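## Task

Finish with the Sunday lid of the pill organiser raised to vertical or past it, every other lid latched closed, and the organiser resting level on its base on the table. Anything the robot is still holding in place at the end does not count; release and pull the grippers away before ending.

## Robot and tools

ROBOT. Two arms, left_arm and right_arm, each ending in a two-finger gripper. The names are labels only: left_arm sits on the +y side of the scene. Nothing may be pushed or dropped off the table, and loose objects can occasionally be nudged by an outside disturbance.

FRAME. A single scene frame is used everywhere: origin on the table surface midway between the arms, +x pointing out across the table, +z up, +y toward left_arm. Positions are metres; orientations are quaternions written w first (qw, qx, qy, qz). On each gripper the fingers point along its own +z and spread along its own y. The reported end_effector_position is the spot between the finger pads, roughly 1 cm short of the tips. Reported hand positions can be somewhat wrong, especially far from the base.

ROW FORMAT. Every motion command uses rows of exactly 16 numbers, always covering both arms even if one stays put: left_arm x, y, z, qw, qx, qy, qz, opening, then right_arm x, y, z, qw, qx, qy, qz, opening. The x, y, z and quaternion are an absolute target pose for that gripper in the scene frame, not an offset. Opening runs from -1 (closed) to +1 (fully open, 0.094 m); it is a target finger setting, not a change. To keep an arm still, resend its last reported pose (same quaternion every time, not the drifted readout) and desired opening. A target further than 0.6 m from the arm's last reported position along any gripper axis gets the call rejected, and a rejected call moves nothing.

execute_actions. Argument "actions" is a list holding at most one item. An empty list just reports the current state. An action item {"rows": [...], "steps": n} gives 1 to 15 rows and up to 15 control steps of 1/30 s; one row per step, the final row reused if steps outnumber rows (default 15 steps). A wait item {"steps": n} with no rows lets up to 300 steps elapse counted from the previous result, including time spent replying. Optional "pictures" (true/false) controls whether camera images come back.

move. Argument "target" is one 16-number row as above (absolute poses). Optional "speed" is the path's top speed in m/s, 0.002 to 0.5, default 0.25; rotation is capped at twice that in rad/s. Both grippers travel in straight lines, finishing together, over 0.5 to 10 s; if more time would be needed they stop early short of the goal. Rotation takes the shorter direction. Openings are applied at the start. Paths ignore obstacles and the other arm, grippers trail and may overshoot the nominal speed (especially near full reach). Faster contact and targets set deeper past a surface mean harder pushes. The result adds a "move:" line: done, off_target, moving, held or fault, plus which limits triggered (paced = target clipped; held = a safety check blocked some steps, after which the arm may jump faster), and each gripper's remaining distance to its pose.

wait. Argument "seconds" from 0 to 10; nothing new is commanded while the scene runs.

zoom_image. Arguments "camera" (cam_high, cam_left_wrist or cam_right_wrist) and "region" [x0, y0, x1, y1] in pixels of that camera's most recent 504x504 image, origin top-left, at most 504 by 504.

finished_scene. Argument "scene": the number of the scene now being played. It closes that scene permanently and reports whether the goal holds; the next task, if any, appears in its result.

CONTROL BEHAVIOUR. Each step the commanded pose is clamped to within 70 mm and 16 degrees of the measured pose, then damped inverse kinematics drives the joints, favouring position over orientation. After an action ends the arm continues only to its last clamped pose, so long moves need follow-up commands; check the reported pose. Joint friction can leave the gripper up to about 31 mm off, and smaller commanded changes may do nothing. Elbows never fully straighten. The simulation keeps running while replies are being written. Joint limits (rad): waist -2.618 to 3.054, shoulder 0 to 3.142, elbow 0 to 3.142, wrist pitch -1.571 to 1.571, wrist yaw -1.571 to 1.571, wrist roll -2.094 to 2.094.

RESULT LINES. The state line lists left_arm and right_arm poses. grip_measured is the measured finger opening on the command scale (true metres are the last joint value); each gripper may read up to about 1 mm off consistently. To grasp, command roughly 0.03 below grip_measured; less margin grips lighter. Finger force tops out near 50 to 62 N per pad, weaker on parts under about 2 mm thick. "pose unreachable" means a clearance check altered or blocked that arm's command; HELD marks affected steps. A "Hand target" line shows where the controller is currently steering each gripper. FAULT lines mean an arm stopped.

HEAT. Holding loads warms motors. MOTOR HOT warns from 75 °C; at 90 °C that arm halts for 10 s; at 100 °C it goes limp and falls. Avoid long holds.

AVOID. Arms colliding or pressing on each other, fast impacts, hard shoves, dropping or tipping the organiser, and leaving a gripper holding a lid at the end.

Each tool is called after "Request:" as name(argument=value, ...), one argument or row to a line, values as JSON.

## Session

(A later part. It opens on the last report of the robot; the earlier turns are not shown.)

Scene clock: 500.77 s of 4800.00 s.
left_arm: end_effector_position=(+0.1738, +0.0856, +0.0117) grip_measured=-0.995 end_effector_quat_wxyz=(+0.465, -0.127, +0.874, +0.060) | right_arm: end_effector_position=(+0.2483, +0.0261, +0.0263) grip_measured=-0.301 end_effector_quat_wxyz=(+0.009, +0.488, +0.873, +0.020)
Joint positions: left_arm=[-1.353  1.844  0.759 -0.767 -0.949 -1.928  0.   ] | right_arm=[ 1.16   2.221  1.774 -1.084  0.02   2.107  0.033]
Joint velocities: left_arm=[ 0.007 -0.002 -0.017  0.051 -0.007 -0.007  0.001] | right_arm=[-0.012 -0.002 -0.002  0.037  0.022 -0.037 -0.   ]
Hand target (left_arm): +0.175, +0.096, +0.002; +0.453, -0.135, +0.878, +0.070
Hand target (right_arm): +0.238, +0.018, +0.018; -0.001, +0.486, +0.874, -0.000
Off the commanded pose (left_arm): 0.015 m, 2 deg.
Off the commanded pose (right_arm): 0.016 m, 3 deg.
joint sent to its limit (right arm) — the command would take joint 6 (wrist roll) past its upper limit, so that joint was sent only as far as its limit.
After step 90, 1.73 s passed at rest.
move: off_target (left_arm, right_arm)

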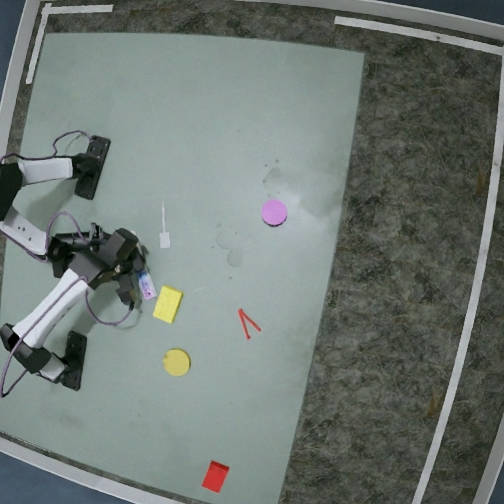

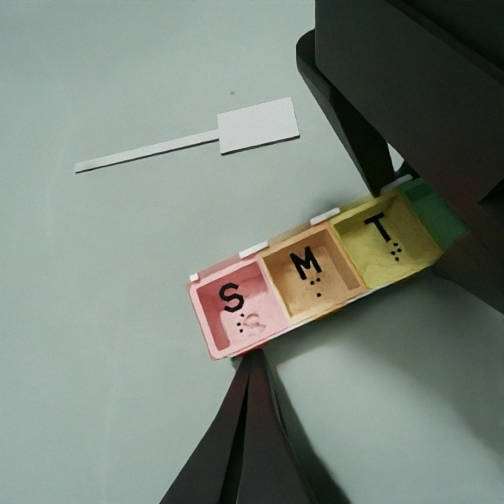

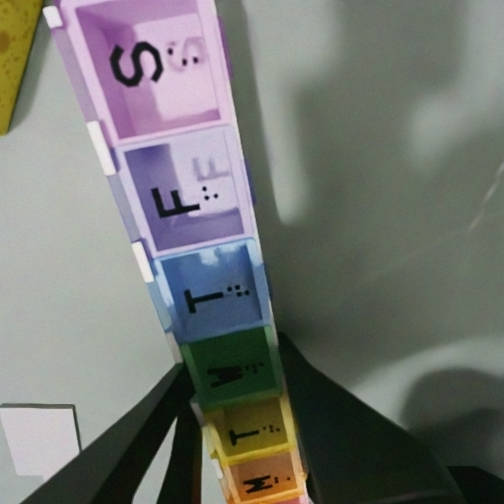

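Request:
move(
  target=[0.182,0.088,0.025,0.453,-0.135,0.877,0.07,-1,0.238,0.018,0.018,0,0.488,0.873,0,-0.4],
  speed=0.015,
)

Request:
zoom_image(
  camera="cam_left_wrist",
  region=[130, 200, 380, 420],
)

Scene clock: 510.57 s of 4800.00 s.
left_arm: end_effector_position=(+0.1750, +0.0872, +0.0130) grip_measured=-0.995 end_effector_quat_wxyz=(+0.444, -0.133, +0.884, +0.063) | right_arm: end_effector_position=(+0.2497, +0.0275, +0.0264) grip_measured=-0.301 end_effector_quat_wxyz=(+0.011, +0.488, +0.872, +0.024)
Joint positions: left_arm=[-1.326  1.808  0.759 -0.766 -0.906 -1.885  0.   ] | right_arm=[ 1.16   2.221  1.774 -1.077  0.023  2.107  0.033]
Joint velocities: left_arm=[-0.032  0.002  0.007  0.022 -0.037  0.066 -0.001] | right_arm=[-0.012 -0.007  0.012 -0.037  0.051 -0.007  0.001]
Hand target (left_arm): +0.182, +0.088, +0.024; +0.453, -0.135, +0.878, +0.069
Hand target (right_arm): +0.238, +0.018, +0.018; -0.000, +0.486, +0.874, -0.000
Off the commanded pose (left_arm): 0.014 m, 2 deg.
Off the commanded pose (right_arm): 0.017 m, 3 deg.
joint sent to its limit (right arm) — the command would take joint 6 (wrist roll) past its upper limit, so that joint was sent only as far as its limit.
After step 90, 5.10 s passed at rest.
move: off_target (left_arm, right_arm)

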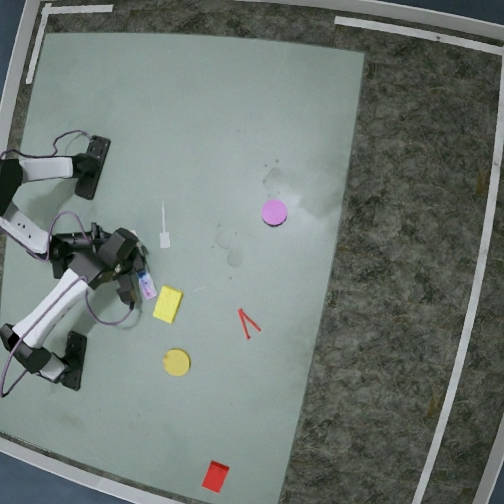

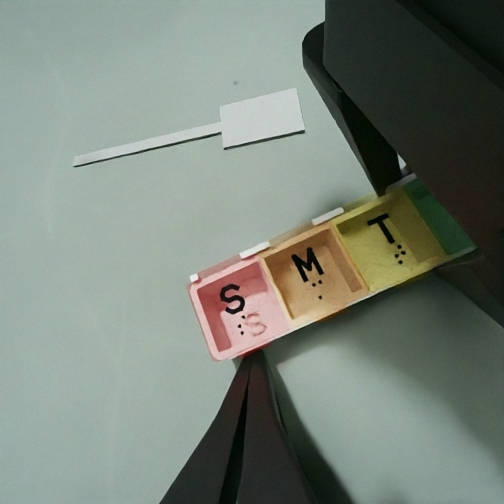

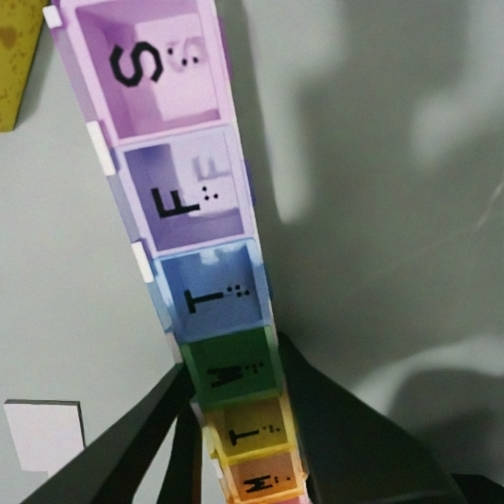

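Region (130, 200, 380, 420) of cam_left_wrist's 504x504 image, scaled by 2.016, with more detail than that image has; it fills the top 444 rows of this view, and the rest is white.

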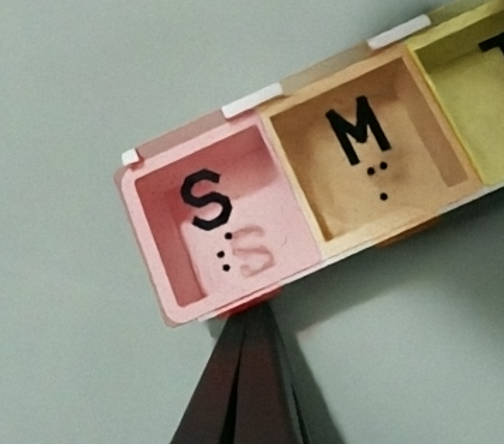

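Request:
move(
  target=[0.182,0.088,0.040,0.453,-0.135,0.877,0.07,-1,0.238,0.018,0.016,0,0.488,0.873,0,-0.4],
  speed=0.015,
)

Request:
zoom_image(
  camera="cam_left_wrist",
  region=[130, 200, 380, 420],
)

Scene clock: 518.13 s of 4800.00 s.
left_arm: end_effector_position=(+0.1727, +0.0867, +0.0237) grip_measured=-0.995 end_effector_quat_wxyz=(+0.434, -0.134, +0.888, +0.067) | right_arm: end_effector_position=(+0.2500, +0.0276, +0.0264) grip_measured=-0.301 end_effector_quat_wxyz=(+0.012, +0.488, +0.872, +0.024)
Joint positions: left_arm=[-1.326  1.771  0.785 -0.833 -0.884 -1.883  0.   ] | right_arm=[ 1.16   2.221  1.774 -1.076  0.024  2.107  0.033]
Joint velocities: left_arm=[-0.002  0.002 -0.002 -0.007  0.037  0.037 -0.   ] | right_arm=[-0.012  0.002  0.012 -0.007  0.066  0.051  0.001]
Hand target (left_arm): +0.182, +0.088, +0.039; +0.453, -0.135, +0.878, +0.070
Hand target (right_arm): +0.238, +0.018, +0.016; -0.000, +0.486, +0.874, -0.000
Off the commanded pose (left_arm): 0.019 m, 3 deg.
Off the commanded pose (right_arm): 0.019 m, 3 deg.
joint sent to its limit (right arm) — the command would take joint 6 (wrist roll) past its upper limit, so that joint was sent only as far as its limit.
After step 90, 2.47 s passed at rest.
move: off_target (left_arm, right_arm)

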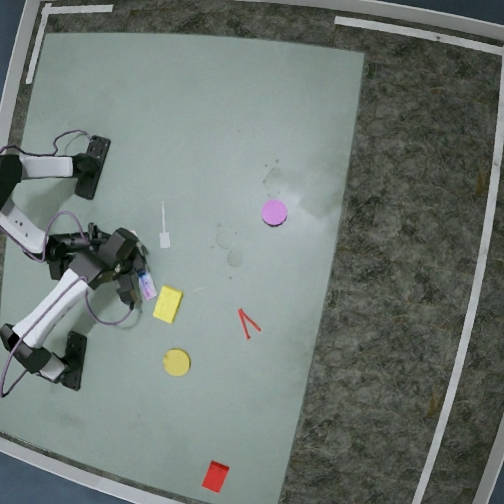

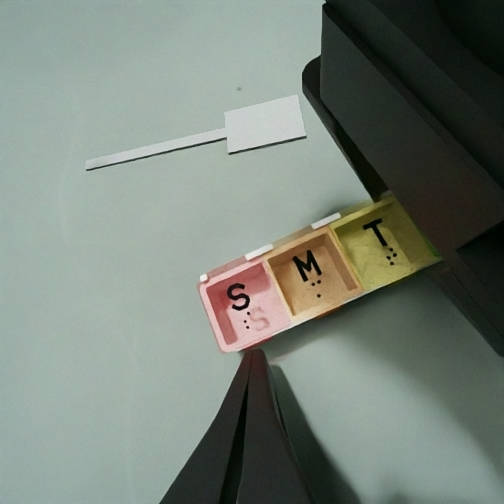

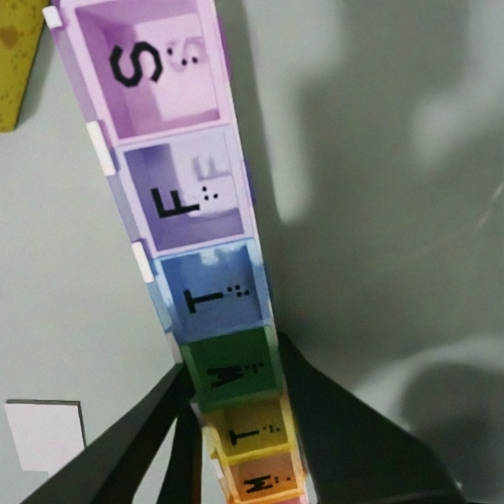

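Region (130, 200, 380, 420) of cam_left_wrist's 504x504 image, scaled by 2.016, with more detail than that image has; it fills the top 444 rows of this view, and the rest is white.

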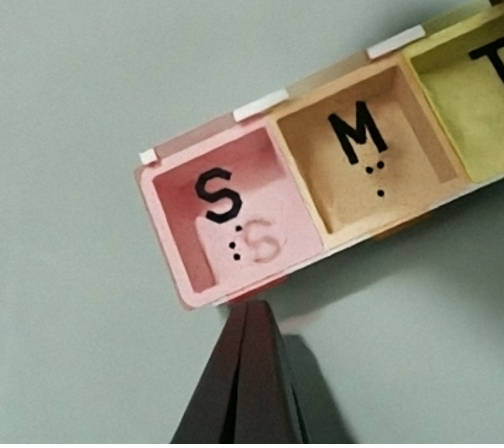

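Request:
zoom_image(
  camera="cam_high",
  region=[20, 180, 180, 320],
)

Region (20, 180, 180, 320) of cam_high's 504x504 image, scaled by 3.150, with more detail than that image has; it fills the top 441 rows of this view, and the rest is white.

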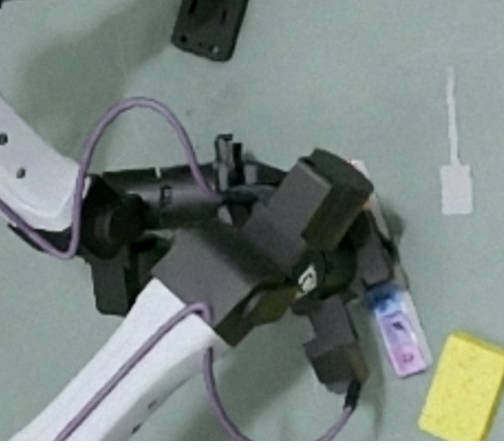

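Request:
move(
  target=[0.13,0.10,0.04,0.453,-0.135,0.877,0.07,-1,0.245,0.024,0.022,0,0.488,0.873,0,-0.4],
  speed=0.06,
)

Scene clock: 554.80 s of 4800.00 s.
left_arm: end_effector_position=(+0.1349, +0.0976, +0.0388) grip_measured=-0.995 end_effector_quat_wxyz=(+0.440, -0.113, +0.889, +0.065) | right_arm: end_effector_position=(+0.2486, +0.0265, +0.0264) grip_measured=-0.301 end_effector_quat_wxyz=(+0.010, +0.488, +0.873, +0.016)
Joint positions: left_arm=[-1.498  1.732  0.786 -1.04  -0.849 -2.081  0.   ] | right_arm=[ 1.16   2.231  1.792 -1.1    0.02   2.107  0.033]
Joint velocities: left_arm=[ 0.002  0.007 -0.002 -0.051 -0.022 -0.066 -0.   ] | right_arm=[ 0.002 -0.012 -0.002 -0.066  0.022  0.139  0.   ]
Hand target (left_arm): +0.132, +0.100, +0.040; +0.435, -0.113, +0.891, +0.065
Hand target (right_arm): +0.245, +0.024, +0.022; +0.000, +0.488, +0.873, +0.000
Off the commanded pose (left_arm): 0.006 m, 3 deg.
Off the commanded pose (right_arm): 0.006 m, 2 deg.
joint sent to its limit (left arm) — the command would take joint 6 (wrist roll) past its lower limit, so that joint was sent only as far as its limit.
After step 90, 32.43 s passed at rest.
move: off_target (left_arm)

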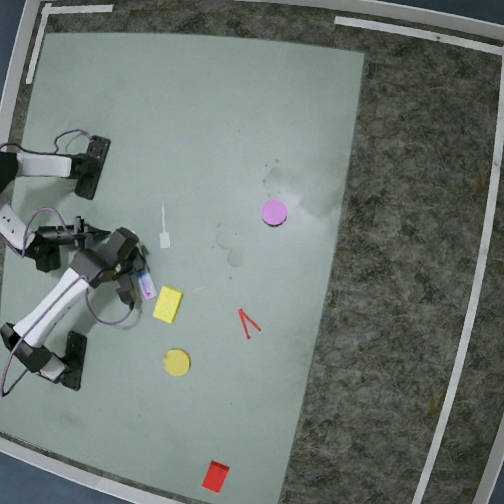

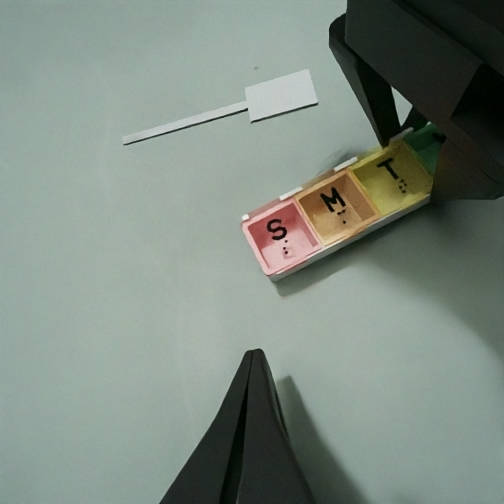

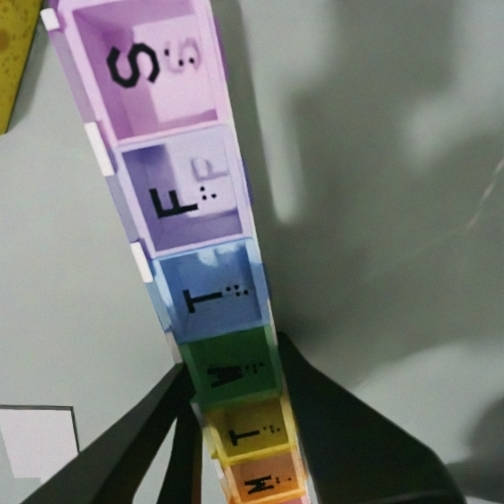

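Request:
move(
  target=[0.160,0.094,0.002,0.453,-0.135,0.877,0.07,-1,0.243,0.022,0.020,0,0.488,0.873,0,-0.45],
  speed=0.05,
)

Request:
move(
  target=[0.178,0.097,0.001,0.453,-0.135,0.877,0.07,-1,0.243,0.022,0.020,0,0.488,0.873,0,-0.45],
  speed=0.02,
)

Request:
zoom_image(
  camera="cam_left_wrist",
  region=[130, 200, 380, 420],
)

Scene clock: 570.17 s of 4800.00 s.
left_arm: end_effector_position=(+0.1571, +0.0821, +0.0125) grip_measured=-0.995 end_effector_quat_wxyz=(+0.450, -0.143, +0.880, +0.050) | right_arm: end_effector_position=(+0.2485, +0.0265, +0.0264) grip_measured=-0.301 end_effector_quat_wxyz=(+0.010, +0.488, +0.873, +0.016)
Joint positions: left_arm=[-1.409  1.842  0.786 -0.841 -0.898 -2.03   0.   ] | right_arm=[ 1.16   2.231  1.792 -1.101  0.02   2.107  0.033]
Joint velocities: left_arm=[-0.007  0.022 -0.012 -0.051 -0.007  0.037 -0.   ] | right_arm=[-0.022  0.002 -0.012 -0.037  0.022  0.022  0.   ]
Hand target (left_arm): +0.159, +0.094, +0.003; +0.453, -0.135, +0.879, +0.070
Hand target (right_arm): +0.243, +0.022, +0.020; +0.000, +0.488, +0.873, -0.000
Off the commanded pose (left_arm): 0.016 m, 2 deg.
Off the commanded pose (right_arm): 0.010 m, 2 deg.
After step 90, 11.03 s passed at rest.
move: off_target (left_arm)

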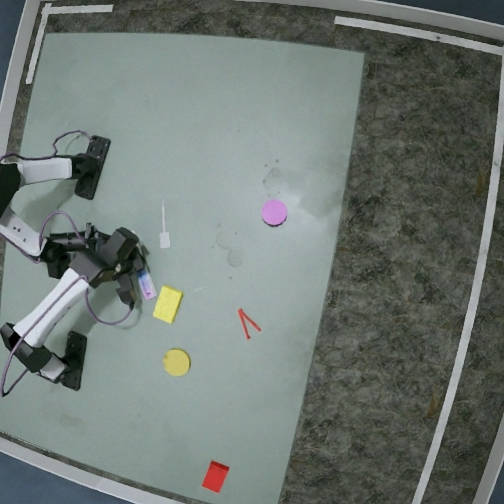

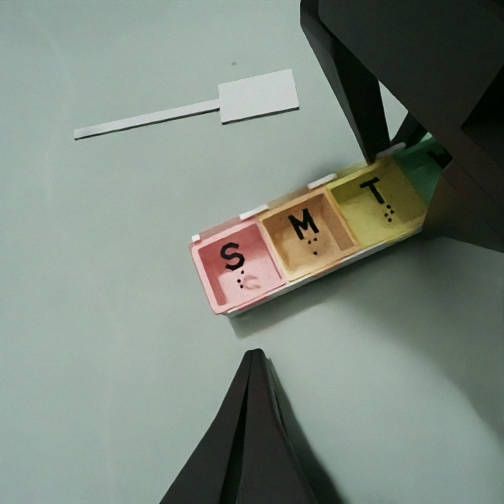

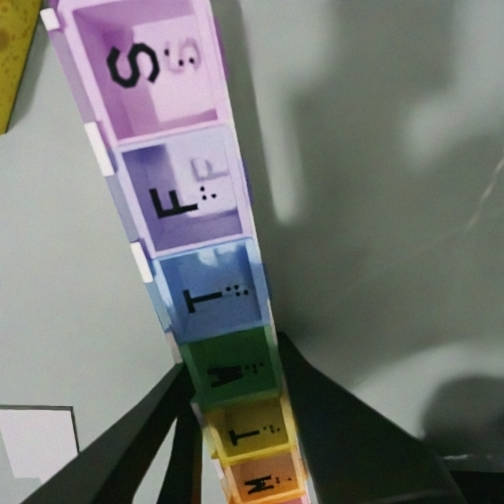

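Scene clock: 571.80 s of 4800.00 s.
left_arm: end_effector_position=(+0.1764, +0.0867, +0.0116) grip_measured=-0.995 end_effector_quat_wxyz=(+0.467, -0.127, +0.873, +0.061) | right_arm: end_effector_position=(+0.2510, +0.0267, +0.0265) grip_measured=-0.301 end_effector_quat_wxyz=(+0.010, +0.490, +0.872, +0.019)
Joint positions: left_arm=[-1.343  1.842  0.753 -0.754 -0.956 -1.914  0.   ] | right_arm=[ 1.156  2.231  1.792 -1.095  0.021  2.107  0.033]
Joint velocities: left_arm=[ 0.007  0.017 -0.002 -0.007 -0.022  0.022  0.   ] | right_arm=[-0.002  0.007 -0.012 -0.007 -0.066 -0.007 -0.001]
Hand target (left_arm): +0.177, +0.097, +0.001; +0.453, -0.136, +0.878, +0.070
Hand target (right_arm): +0.243, +0.022, +0.020; +0.000, +0.488, +0.873, -0.000
Off the commanded pose (left_arm): 0.015 m, 2 deg.
Off the commanded pose (right_arm): 0.011 m, 2 deg.
move: off_target (left_arm, right_arm)

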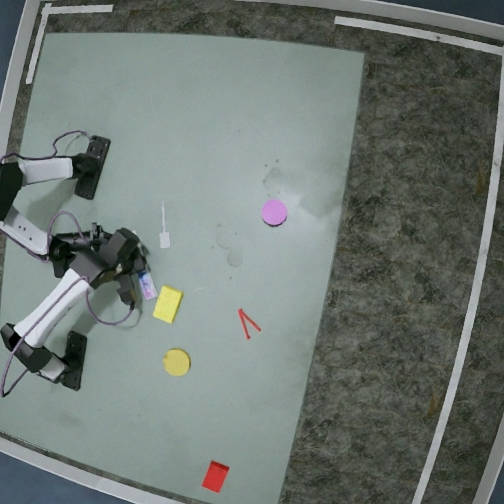

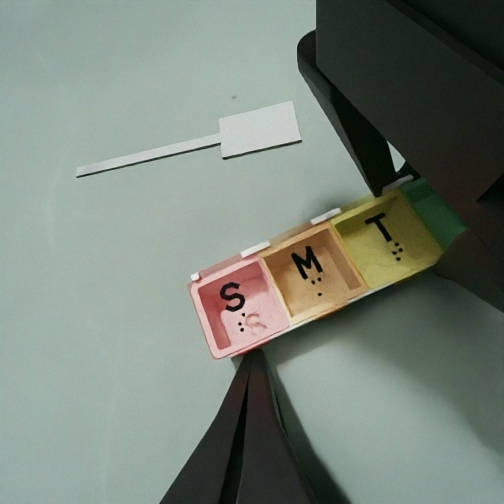

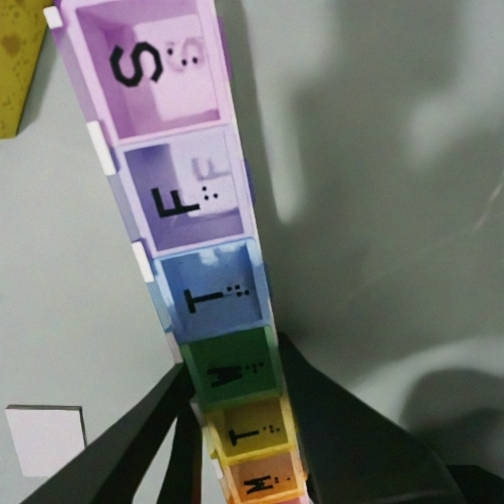

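Region (130, 200, 380, 420) of cam_left_wrist's 504x504 image, scaled by 2.016, with more detail than that image has; it fills the top 444 rows of this view, and the rest is white.

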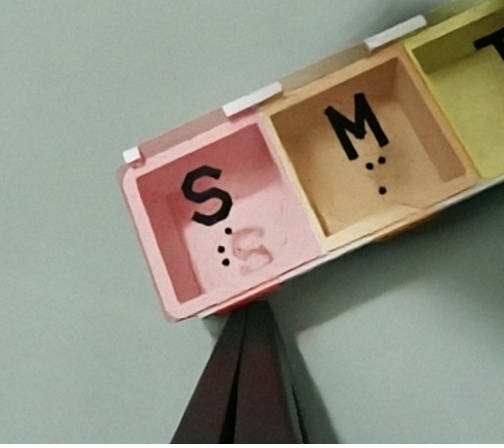

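Request:
move(
  target=[0.198,0.092,0.030,0.453,-0.135,0.877,0.07,-1,0.236,0.016,0.018,0,0.488,0.873,0,-0.45],
  speed=0.015,
)

Request:
zoom_image(
  camera="cam_left_wrist",
  region=[130, 200, 380, 420],
)

Scene clock: 577.80 s of 4800.00 s.
left_arm: end_effector_position=(+0.1855, +0.0912, +0.0160) grip_measured=-0.995 end_effector_quat_wxyz=(+0.427, -0.130, +0.892, +0.073) | right_arm: end_effector_position=(+0.2582, +0.0329, +0.0278) grip_measured=-0.301 end_effector_quat_wxyz=(+0.020, +0.490, +0.870, +0.045)
Joint positions: left_arm=[-1.264  1.767  0.752 -0.739 -0.884 -1.781  0.   ] | right_arm=[ 1.156  2.215  1.766 -1.034  0.041  2.107  0.033]
Joint velocities: left_arm=[-0.002  0.007  0.017 -0.022 -0.022  0.022 -0.001] | right_arm=[-0.007  0.012 -0.017  0.007 -0.022  0.051  0.001]
Hand target (left_arm): +0.197, +0.092, +0.029; +0.453, -0.135, +0.879, +0.070
Hand target (right_arm): +0.237, +0.017, +0.018; -0.001, +0.486, +0.874, +0.000
Off the commanded pose (left_arm): 0.019 m, 3 deg.
Off the commanded pose (right_arm): 0.030 m, 6 deg.
joint sent to its limit (right arm) — the command would take joint 6 (wrist roll) past its upper limit, so that joint was sent only as far as its limit.
After step 90, 0.87 s passed at rest.
move: off_target (left_arm, right_arm)

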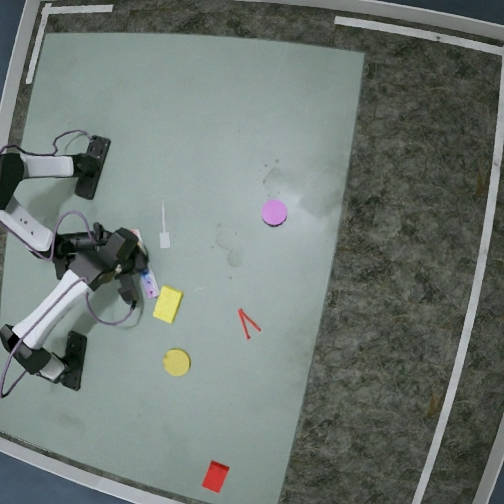

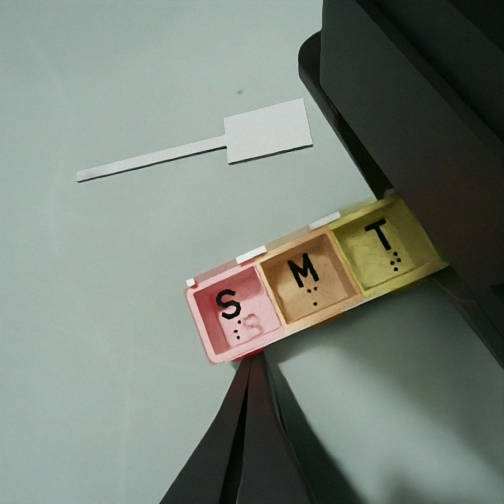

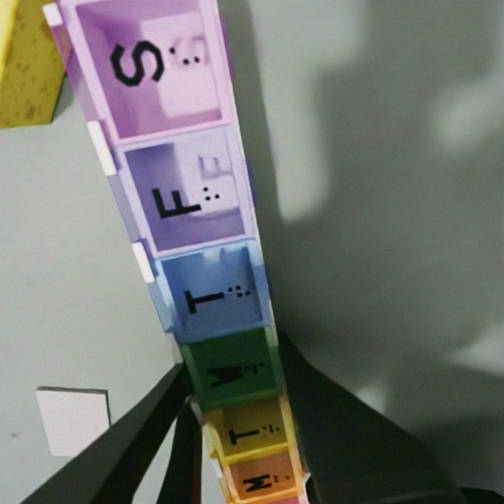

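Region (130, 200, 380, 420) of cam_left_wrist's 504x504 image, scaled by 2.016, with more detail than that image has; it fills the top 444 rows of this view, and the rest is white.

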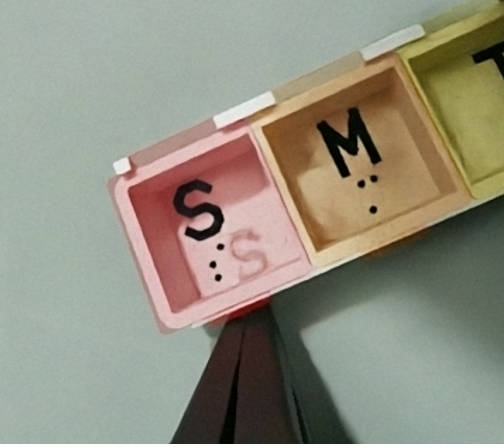

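Request:
move(
  target=[0.198,0.092,0.046,0.453,-0.135,0.877,0.07,-1,0.236,0.016,0.012,0,0.488,0.873,0,-0.45],
  speed=0.015,
)

Request:
zoom_image(
  camera="cam_left_wrist",
  region=[130, 200, 380, 420],
)

Scene clock: 588.03 s of 4800.00 s.
left_arm: end_effector_position=(+0.1843, +0.0887, +0.0249) grip_measured=-0.995 end_effector_quat_wxyz=(+0.421, -0.133, +0.895, +0.065) | right_arm: end_effector_position=(+0.2592, +0.0331, +0.0280) grip_measured=-0.301 end_effector_quat_wxyz=(+0.021, +0.490, +0.870, +0.049)
Joint positions: left_arm=[-1.264  1.728  0.764 -0.769 -0.869 -1.774  0.   ] | right_arm=[ 1.155  2.21   1.759 -1.023  0.044  2.107  0.033]
Joint velocities: left_arm=[-0.022 -0.007 -0.002  0.051 -0.022  0.007  0.   ] | right_arm=[-0.017  0.002 -0.007 -0.007 -0.066 -0.007 -0.001]
Hand target (left_arm): +0.197, +0.092, +0.045; +0.453, -0.135, +0.879, +0.070
Hand target (right_arm): +0.237, +0.017, +0.012; -0.000, +0.486, +0.874, -0.000
Off the commanded pose (left_arm): 0.025 m, 4 deg.
Off the commanded pose (right_arm): 0.033 m, 6 deg.
joint sent to its limit (right arm) — the command would take joint 6 (wrist roll) past its upper limit, so that joint was sent only as far as its limit.
After step 90, 3.73 s passed at rest.
move: off_target (left_arm, right_arm)

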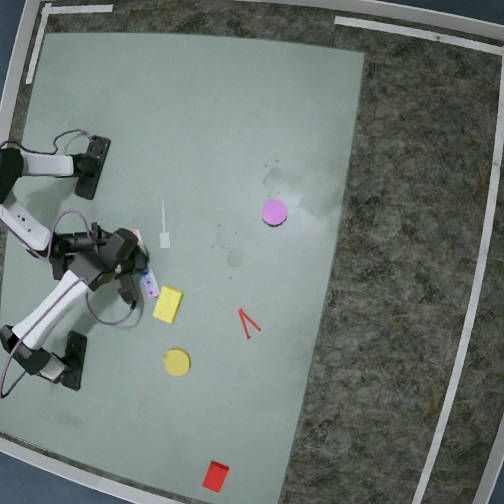

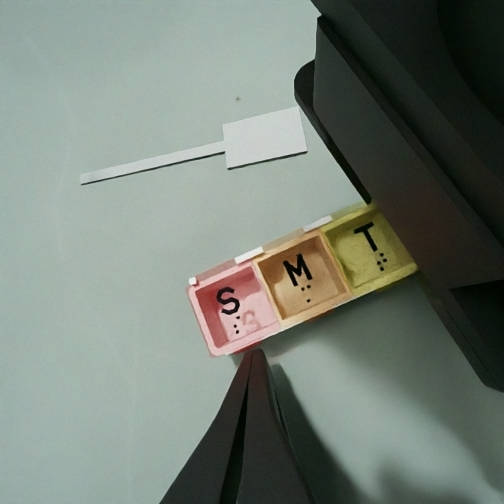

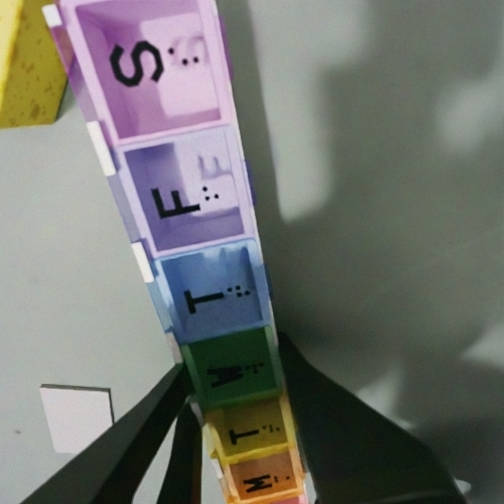

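Region (130, 200, 380, 420) of cam_left_wrist's 504x504 image, scaled by 2.016, with more detail than that image has; it fills the top 444 rows of this view, and the rest is white.

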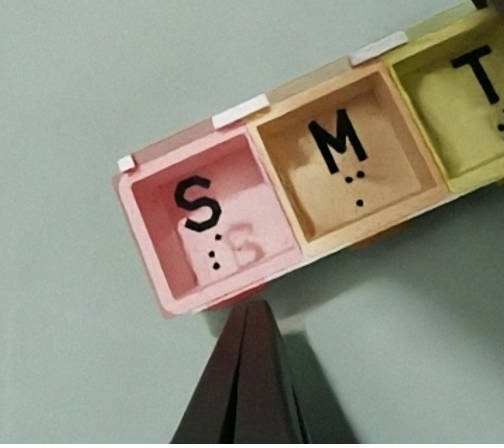

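Request:
move(
  target=[0.14,0.10,0.04,0.453,-0.135,0.877,0.07,-1,0.250,0.027,0.024,0,0.488,0.873,0,-0.45],
  speed=0.06,
)

Request:
move(
  target=[0.14,0.10,0.04,0.453,-0.135,0.877,0.07,-1,0.250,0.027,0.024,0,0.488,0.873,0,-0.1],
  speed=0.06,
)

Request:
move(
  target=[0.14,0.10,0.04,0.453,-0.135,0.877,0.07,-1,0.250,0.027,0.024,-0.114,0.484,0.865,0.064,-0.1],
  speed=0.06,
)

Scene clock: 626.70 s of 4800.00 s.
left_arm: end_effector_position=(+0.1448, +0.1050, +0.0393) grip_measured=-0.995 end_effector_quat_wxyz=(+0.450, -0.124, +0.881, +0.070) | right_arm: end_effector_position=(+0.2525, +0.0297, +0.0267) grip_measured=-0.301 end_effector_quat_wxyz=(+0.009, +0.490, +0.872, +0.015)
Joint positions: left_arm=[-1.462  1.728  0.764 -1.026 -0.877 -2.08   0.   ] | right_arm=[ 1.155  2.253  1.83  -1.119  0.018  2.105  0.033]
Joint velocities: left_arm=[-0.002  0.002 -0.012  0.007  0.037 -0.11   0.001] | right_arm=[-0.007 -0.002 -0.007  0.022 -0.037  0.007  0.   ]
Hand target (left_arm): +0.142, +0.100, +0.041; +0.446, -0.125, +0.884, +0.068
Hand target (right_arm): +0.250, +0.027, +0.023; +0.001, +0.488, +0.873, +0.000
Off the commanded pose (left_arm): 0.007 m, 1 deg.
Off the commanded pose (right_arm): 0.005 m, 2 deg.
joint sent to its limit (left arm) — the command would take joint 6 (wrist roll) past its lower limit, so that joint was sent only as far as its limit.
After step 90, 34.37 s passed at rest.
move: done

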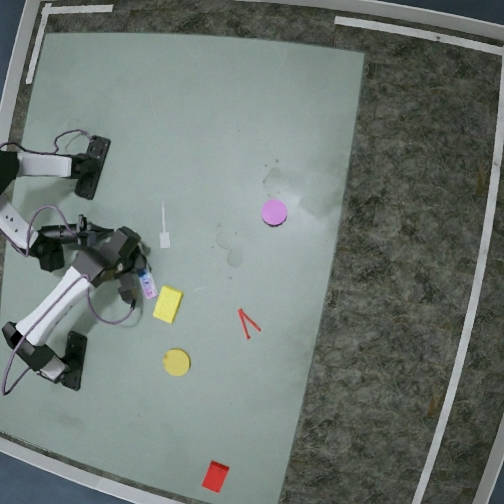

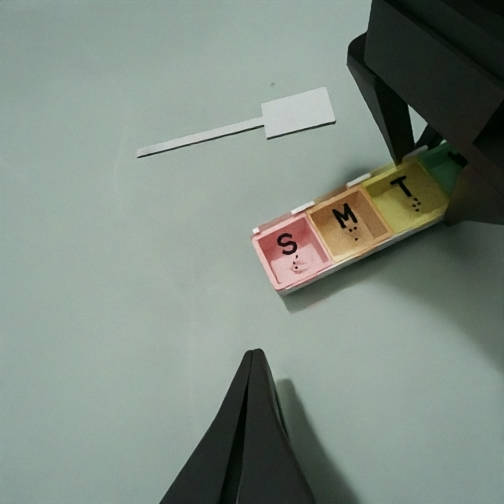

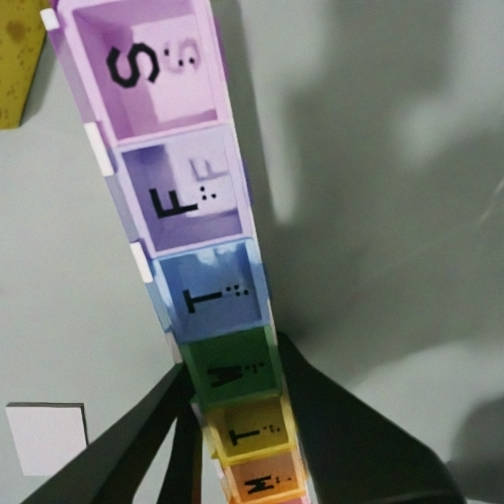

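Scene clock: 627.43 s of 4800.00 s.
left_arm: end_effector_position=(+0.1446, +0.1051, +0.0390) grip_measured=-0.995 end_effector_quat_wxyz=(+0.449, -0.125, +0.882, +0.070) | right_arm: end_effector_position=(+0.2497, +0.0270, +0.0218) grip_measured=-0.101 end_effector_quat_wxyz=(+0.005, +0.490, +0.872, +0.003)
Joint positions: left_arm=[-1.462  1.728  0.764 -1.026 -0.874 -2.082  0.   ] | right_arm=[ 1.155  2.265  1.83  -1.13   0.011  2.105  0.042]
Joint velocities: left_arm=[-0.017  0.002  0.002 -0.007 -0.051  0.022 -0.   ] | right_arm=[ 0.007 -0.002 -0.002 -0.007  0.007 -0.022 -0.   ]
Hand target (left_arm): +0.141, +0.100, +0.040; +0.444, -0.125, +0.885, +0.067
Hand target (right_arm): +0.250, +0.027, +0.024; +0.000, +0.488, +0.873, +0.000
Off the commanded pose (left_arm): 0.007 m, 1 deg.
Off the commanded pose (right_arm): 0.002 m, 1 deg.
joint sent to its limit (left arm) — the command would take joint 6 (wrist roll) past its lower limit, so that joint was sent only as far as its limit.
move: done

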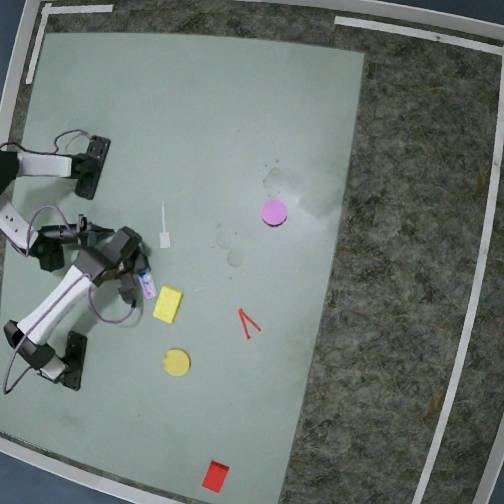

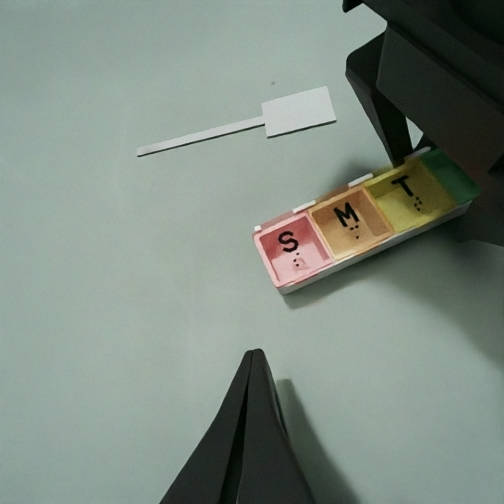

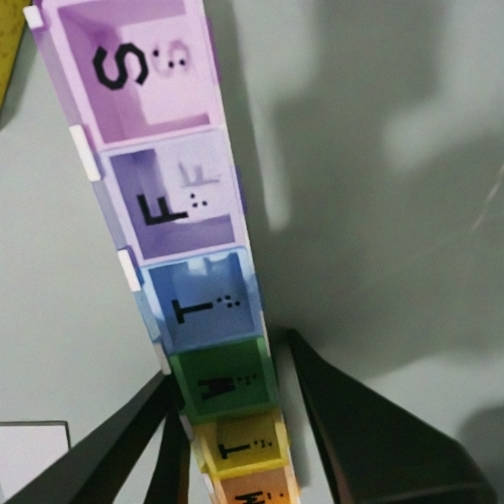

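Scene clock: 629.97 s of 4800.00 s.
left_arm: end_effector_position=(+0.1446, +0.1051, +0.0390) grip_measured=-0.995 end_effector_quat_wxyz=(+0.449, -0.125, +0.882, +0.070) | right_arm: end_effector_position=(+0.2495, +0.0267, +0.0226) grip_measured=-0.101 end_effector_quat_wxyz=(-0.107, +0.487, +0.865, +0.053)
Joint positions: left_arm=[-1.462  1.728  0.764 -1.026 -0.874 -2.082  0.   ] | right_arm=[ 1.065  2.177  1.668 -0.969 -0.221  2.028  0.042]
Joint velocities: left_arm=[ 0.002  0.002 -0.012 -0.051 -0.022 -0.022 -0.   ] | right_arm=[ 0.002 -0.007 -0.012  0.007 -0.022 -0.037 -0.001]
Hand target (left_arm): +0.141, +0.100, +0.040; +0.444, -0.125, +0.885, +0.067
Hand target (right_arm): +0.251, +0.027, +0.024; -0.113, +0.485, +0.865, +0.062
Off the commanded pose (left_arm): 0.007 m, 1 deg.
Off the commanded pose (right_arm): 0.001 m, 2 deg.
joint sent to its limit (left arm) — the command would take joint 6 (wrist roll) past its lower limit, so that joint was sent only as far as its limit.
move: done

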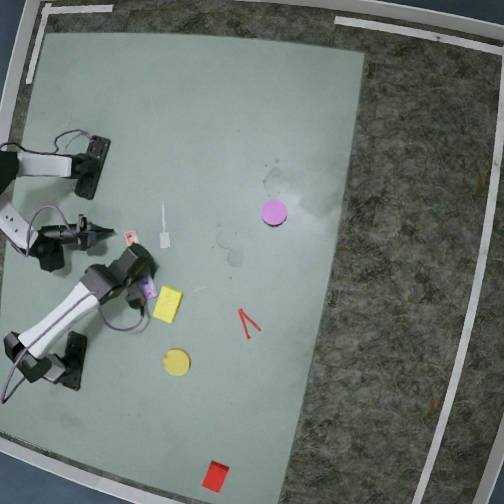

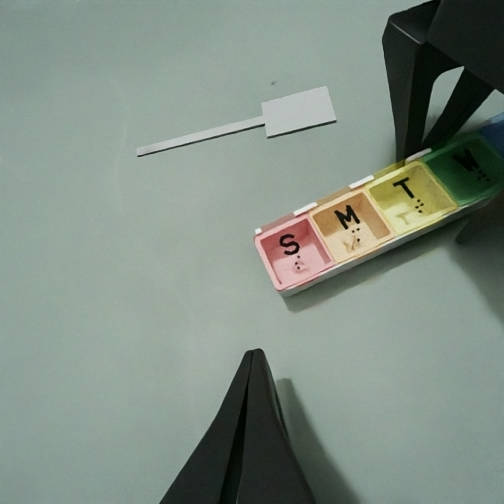

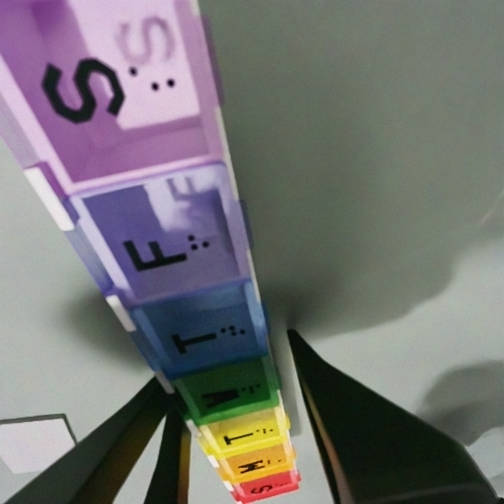

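Request:
move(
  target=[0.16,0.094,0.002,0.453,-0.135,0.877,0.07,-1,0.250,0.027,0.021,-0.114,0.484,0.865,0.064,-0.5],
  speed=0.05,
)

Scene clock: 648.77 s of 4800.00 s.
left_arm: end_effector_position=(+0.1583, +0.0901, +0.0123) grip_measured=-0.995 end_effector_quat_wxyz=(+0.456, -0.135, +0.878, +0.060) | right_arm: end_effector_position=(+0.2491, +0.0272, +0.0225) grip_measured=-0.318 end_effector_quat_wxyz=(-0.109, +0.486, +0.865, +0.056)
Joint positions: left_arm=[-1.408  1.84   0.764 -0.847 -0.909 -2.028  0.   ] | right_arm=[ 1.065  2.172  1.658 -0.957 -0.225  2.027  0.032]
Joint velocities: left_arm=[ 0.012 -0.022  0.012 -0.007 -0.066  0.037 -0.   ] | right_arm=[-0.007 -0.002 -0.002  0.022 -0.022 -0.022 -0.001]
Hand target (left_arm): +0.159, +0.094, +0.003; +0.453, -0.135, +0.879, +0.070
Hand target (right_arm): +0.250, +0.027, +0.021; -0.114, +0.484, +0.865, +0.063
Off the commanded pose (left_arm): 0.011 m, 1 deg.
Off the commanded pose (right_arm): 0.002 m, 1 deg.
After step 90, 14.57 s passed at rest.
move: off_target (left_arm)

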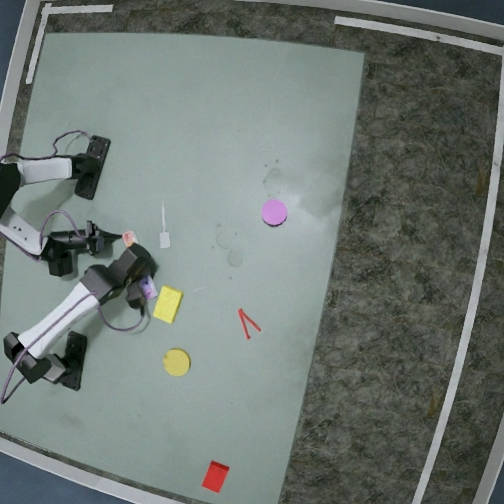

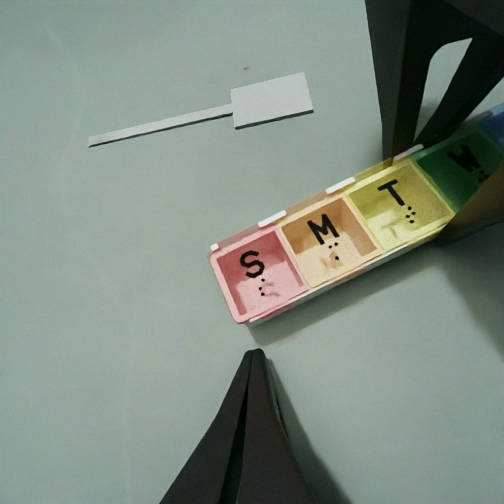

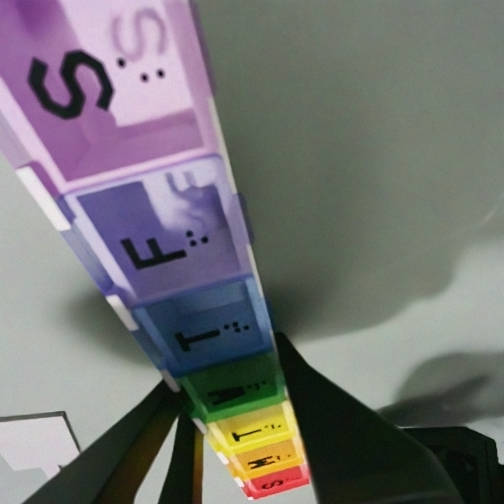

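Request:
move(
  target=[0.178,0.089,0.001,0.453,-0.135,0.877,0.07,-1, 0.250,0.027,0.021,-0.114,0.484,0.865,0.064,-0.5],
  speed=0.03,
)

Request:
zoom_image(
  camera="cam_left_wrist",
  region=[130,200,380,420],
)

Scene clock: 671.80 s of 4800.00 s.
left_arm: end_effector_position=(+0.1760, +0.0856, +0.0119) grip_measured=-0.995 end_effector_quat_wxyz=(+0.461, -0.132, +0.876, +0.062) | right_arm: end_effector_position=(+0.2523, +0.0297, +0.0229) grip_measured=-0.318 end_effector_quat_wxyz=(-0.108, +0.487, +0.865, +0.064)
Joint positions: left_arm=[-1.339  1.84   0.764 -0.765 -0.94  -1.916  0.   ] | right_arm=[ 1.062  2.172  1.658 -0.941 -0.225  2.027  0.032]
Joint velocities: left_arm=[ 0.002 -0.002  0.002 -0.037 -0.066  0.037 -0.001] | right_arm=[-0.012 -0.007 -0.002 -0.007 -0.007 -0.007 -0.   ]
Hand target (left_arm): +0.177, +0.089, +0.001; +0.453, -0.135, +0.878, +0.070
Hand target (right_arm): +0.250, +0.027, +0.021; -0.114, +0.484, +0.865, +0.064
Off the commanded pose (left_arm): 0.012 m, 1 deg.
Off the commanded pose (right_arm): 0.004 m, 1 deg.
After step 90, 19.00 s passed at rest.
move: off_target (left_arm)

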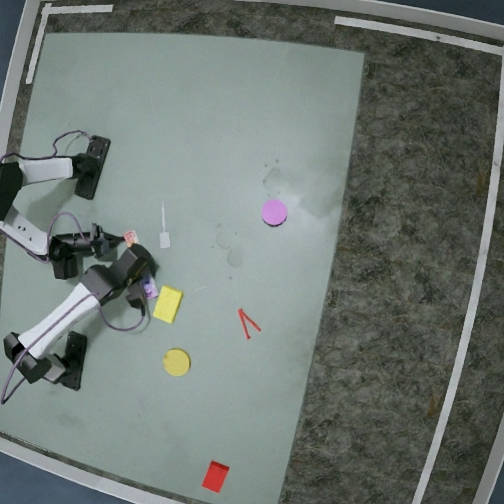

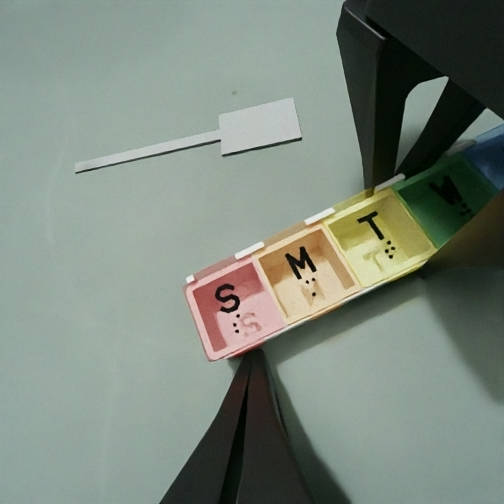

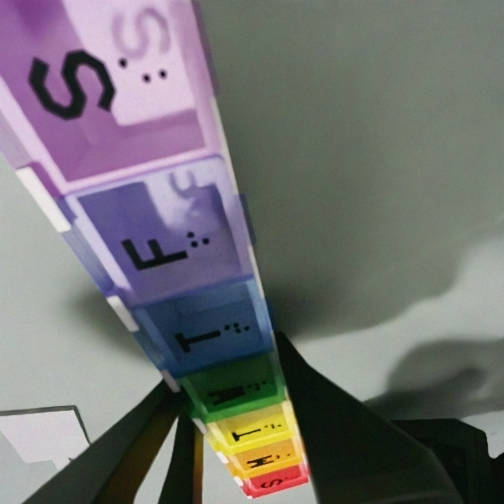

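Region (130, 200, 380, 420) of cam_left_wrist's 504x504 image, scaled by 2.016, with more detail than that image has; it fills the top 444 rows of this view, and the rest is white.

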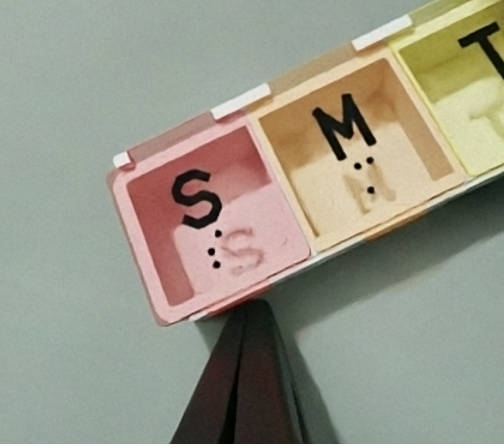

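Request:
move(
  target=[0.190,0.092,0.028,0.453,-0.135,0.877,0.07,-1, 0.250,0.027,0.021,-0.114,0.484,0.865,0.064,-0.5],
  speed=0.015,
)

Request:
zoom_image(
  camera="cam_left_wrist",
  region=[130,200,380,420],
)

Scene clock: 688.43 s of 4800.00 s.
left_arm: end_effector_position=(+0.1836, +0.0877, +0.0199) grip_measured=-0.995 end_effector_quat_wxyz=(+0.443, -0.133, +0.884, +0.066) | right_arm: end_effector_position=(+0.2573, +0.0338, +0.0235) grip_measured=-0.318 end_effector_quat_wxyz=(-0.105, +0.490, +0.862, +0.076)
Joint positions: left_arm=[-1.289  1.78   0.764 -0.762 -0.912 -1.83   0.   ] | right_arm=[ 1.059  2.172  1.658 -0.916 -0.22   2.036  0.032]
Joint velocities: left_arm=[ 0.002 -0.032 -0.002  0.007  0.037  0.007 -0.   ] | right_arm=[ 0.012 -0.017 -0.012  0.007  0.022  0.007 -0.   ]
Hand target (left_arm): +0.189, +0.092, +0.027; +0.453, -0.135, +0.878, +0.070
Hand target (right_arm): +0.250, +0.027, +0.021; -0.114, +0.484, +0.865, +0.064
Off the commanded pose (left_arm): 0.011 m, 1 deg.
Off the commanded pose (right_arm): 0.010 m, 2 deg.
After step 90, 11.93 s passed at rest.
move: off_target (left_arm)

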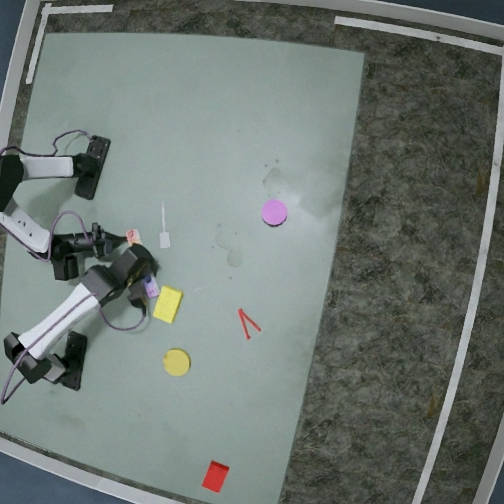

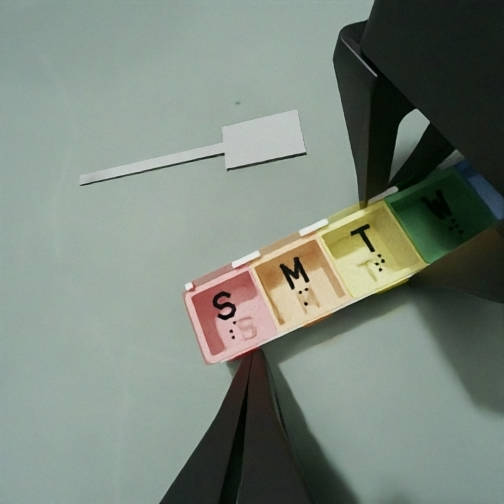

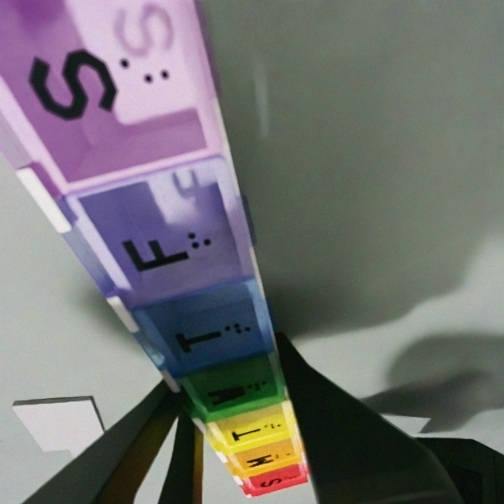

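Region (130, 200, 380, 420) of cam_left_wrist's 504x504 image, scaled by 2.016, with more detail than that image has; it fills the top 444 rows of this view, and the rest is white.

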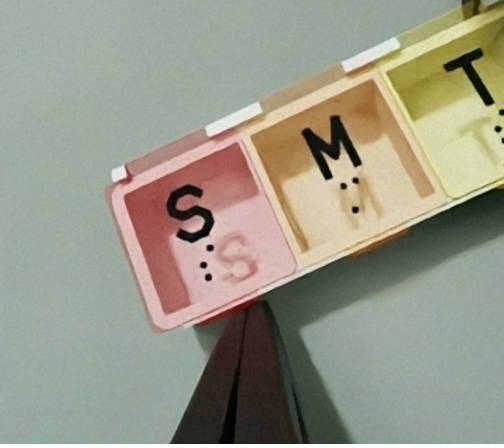

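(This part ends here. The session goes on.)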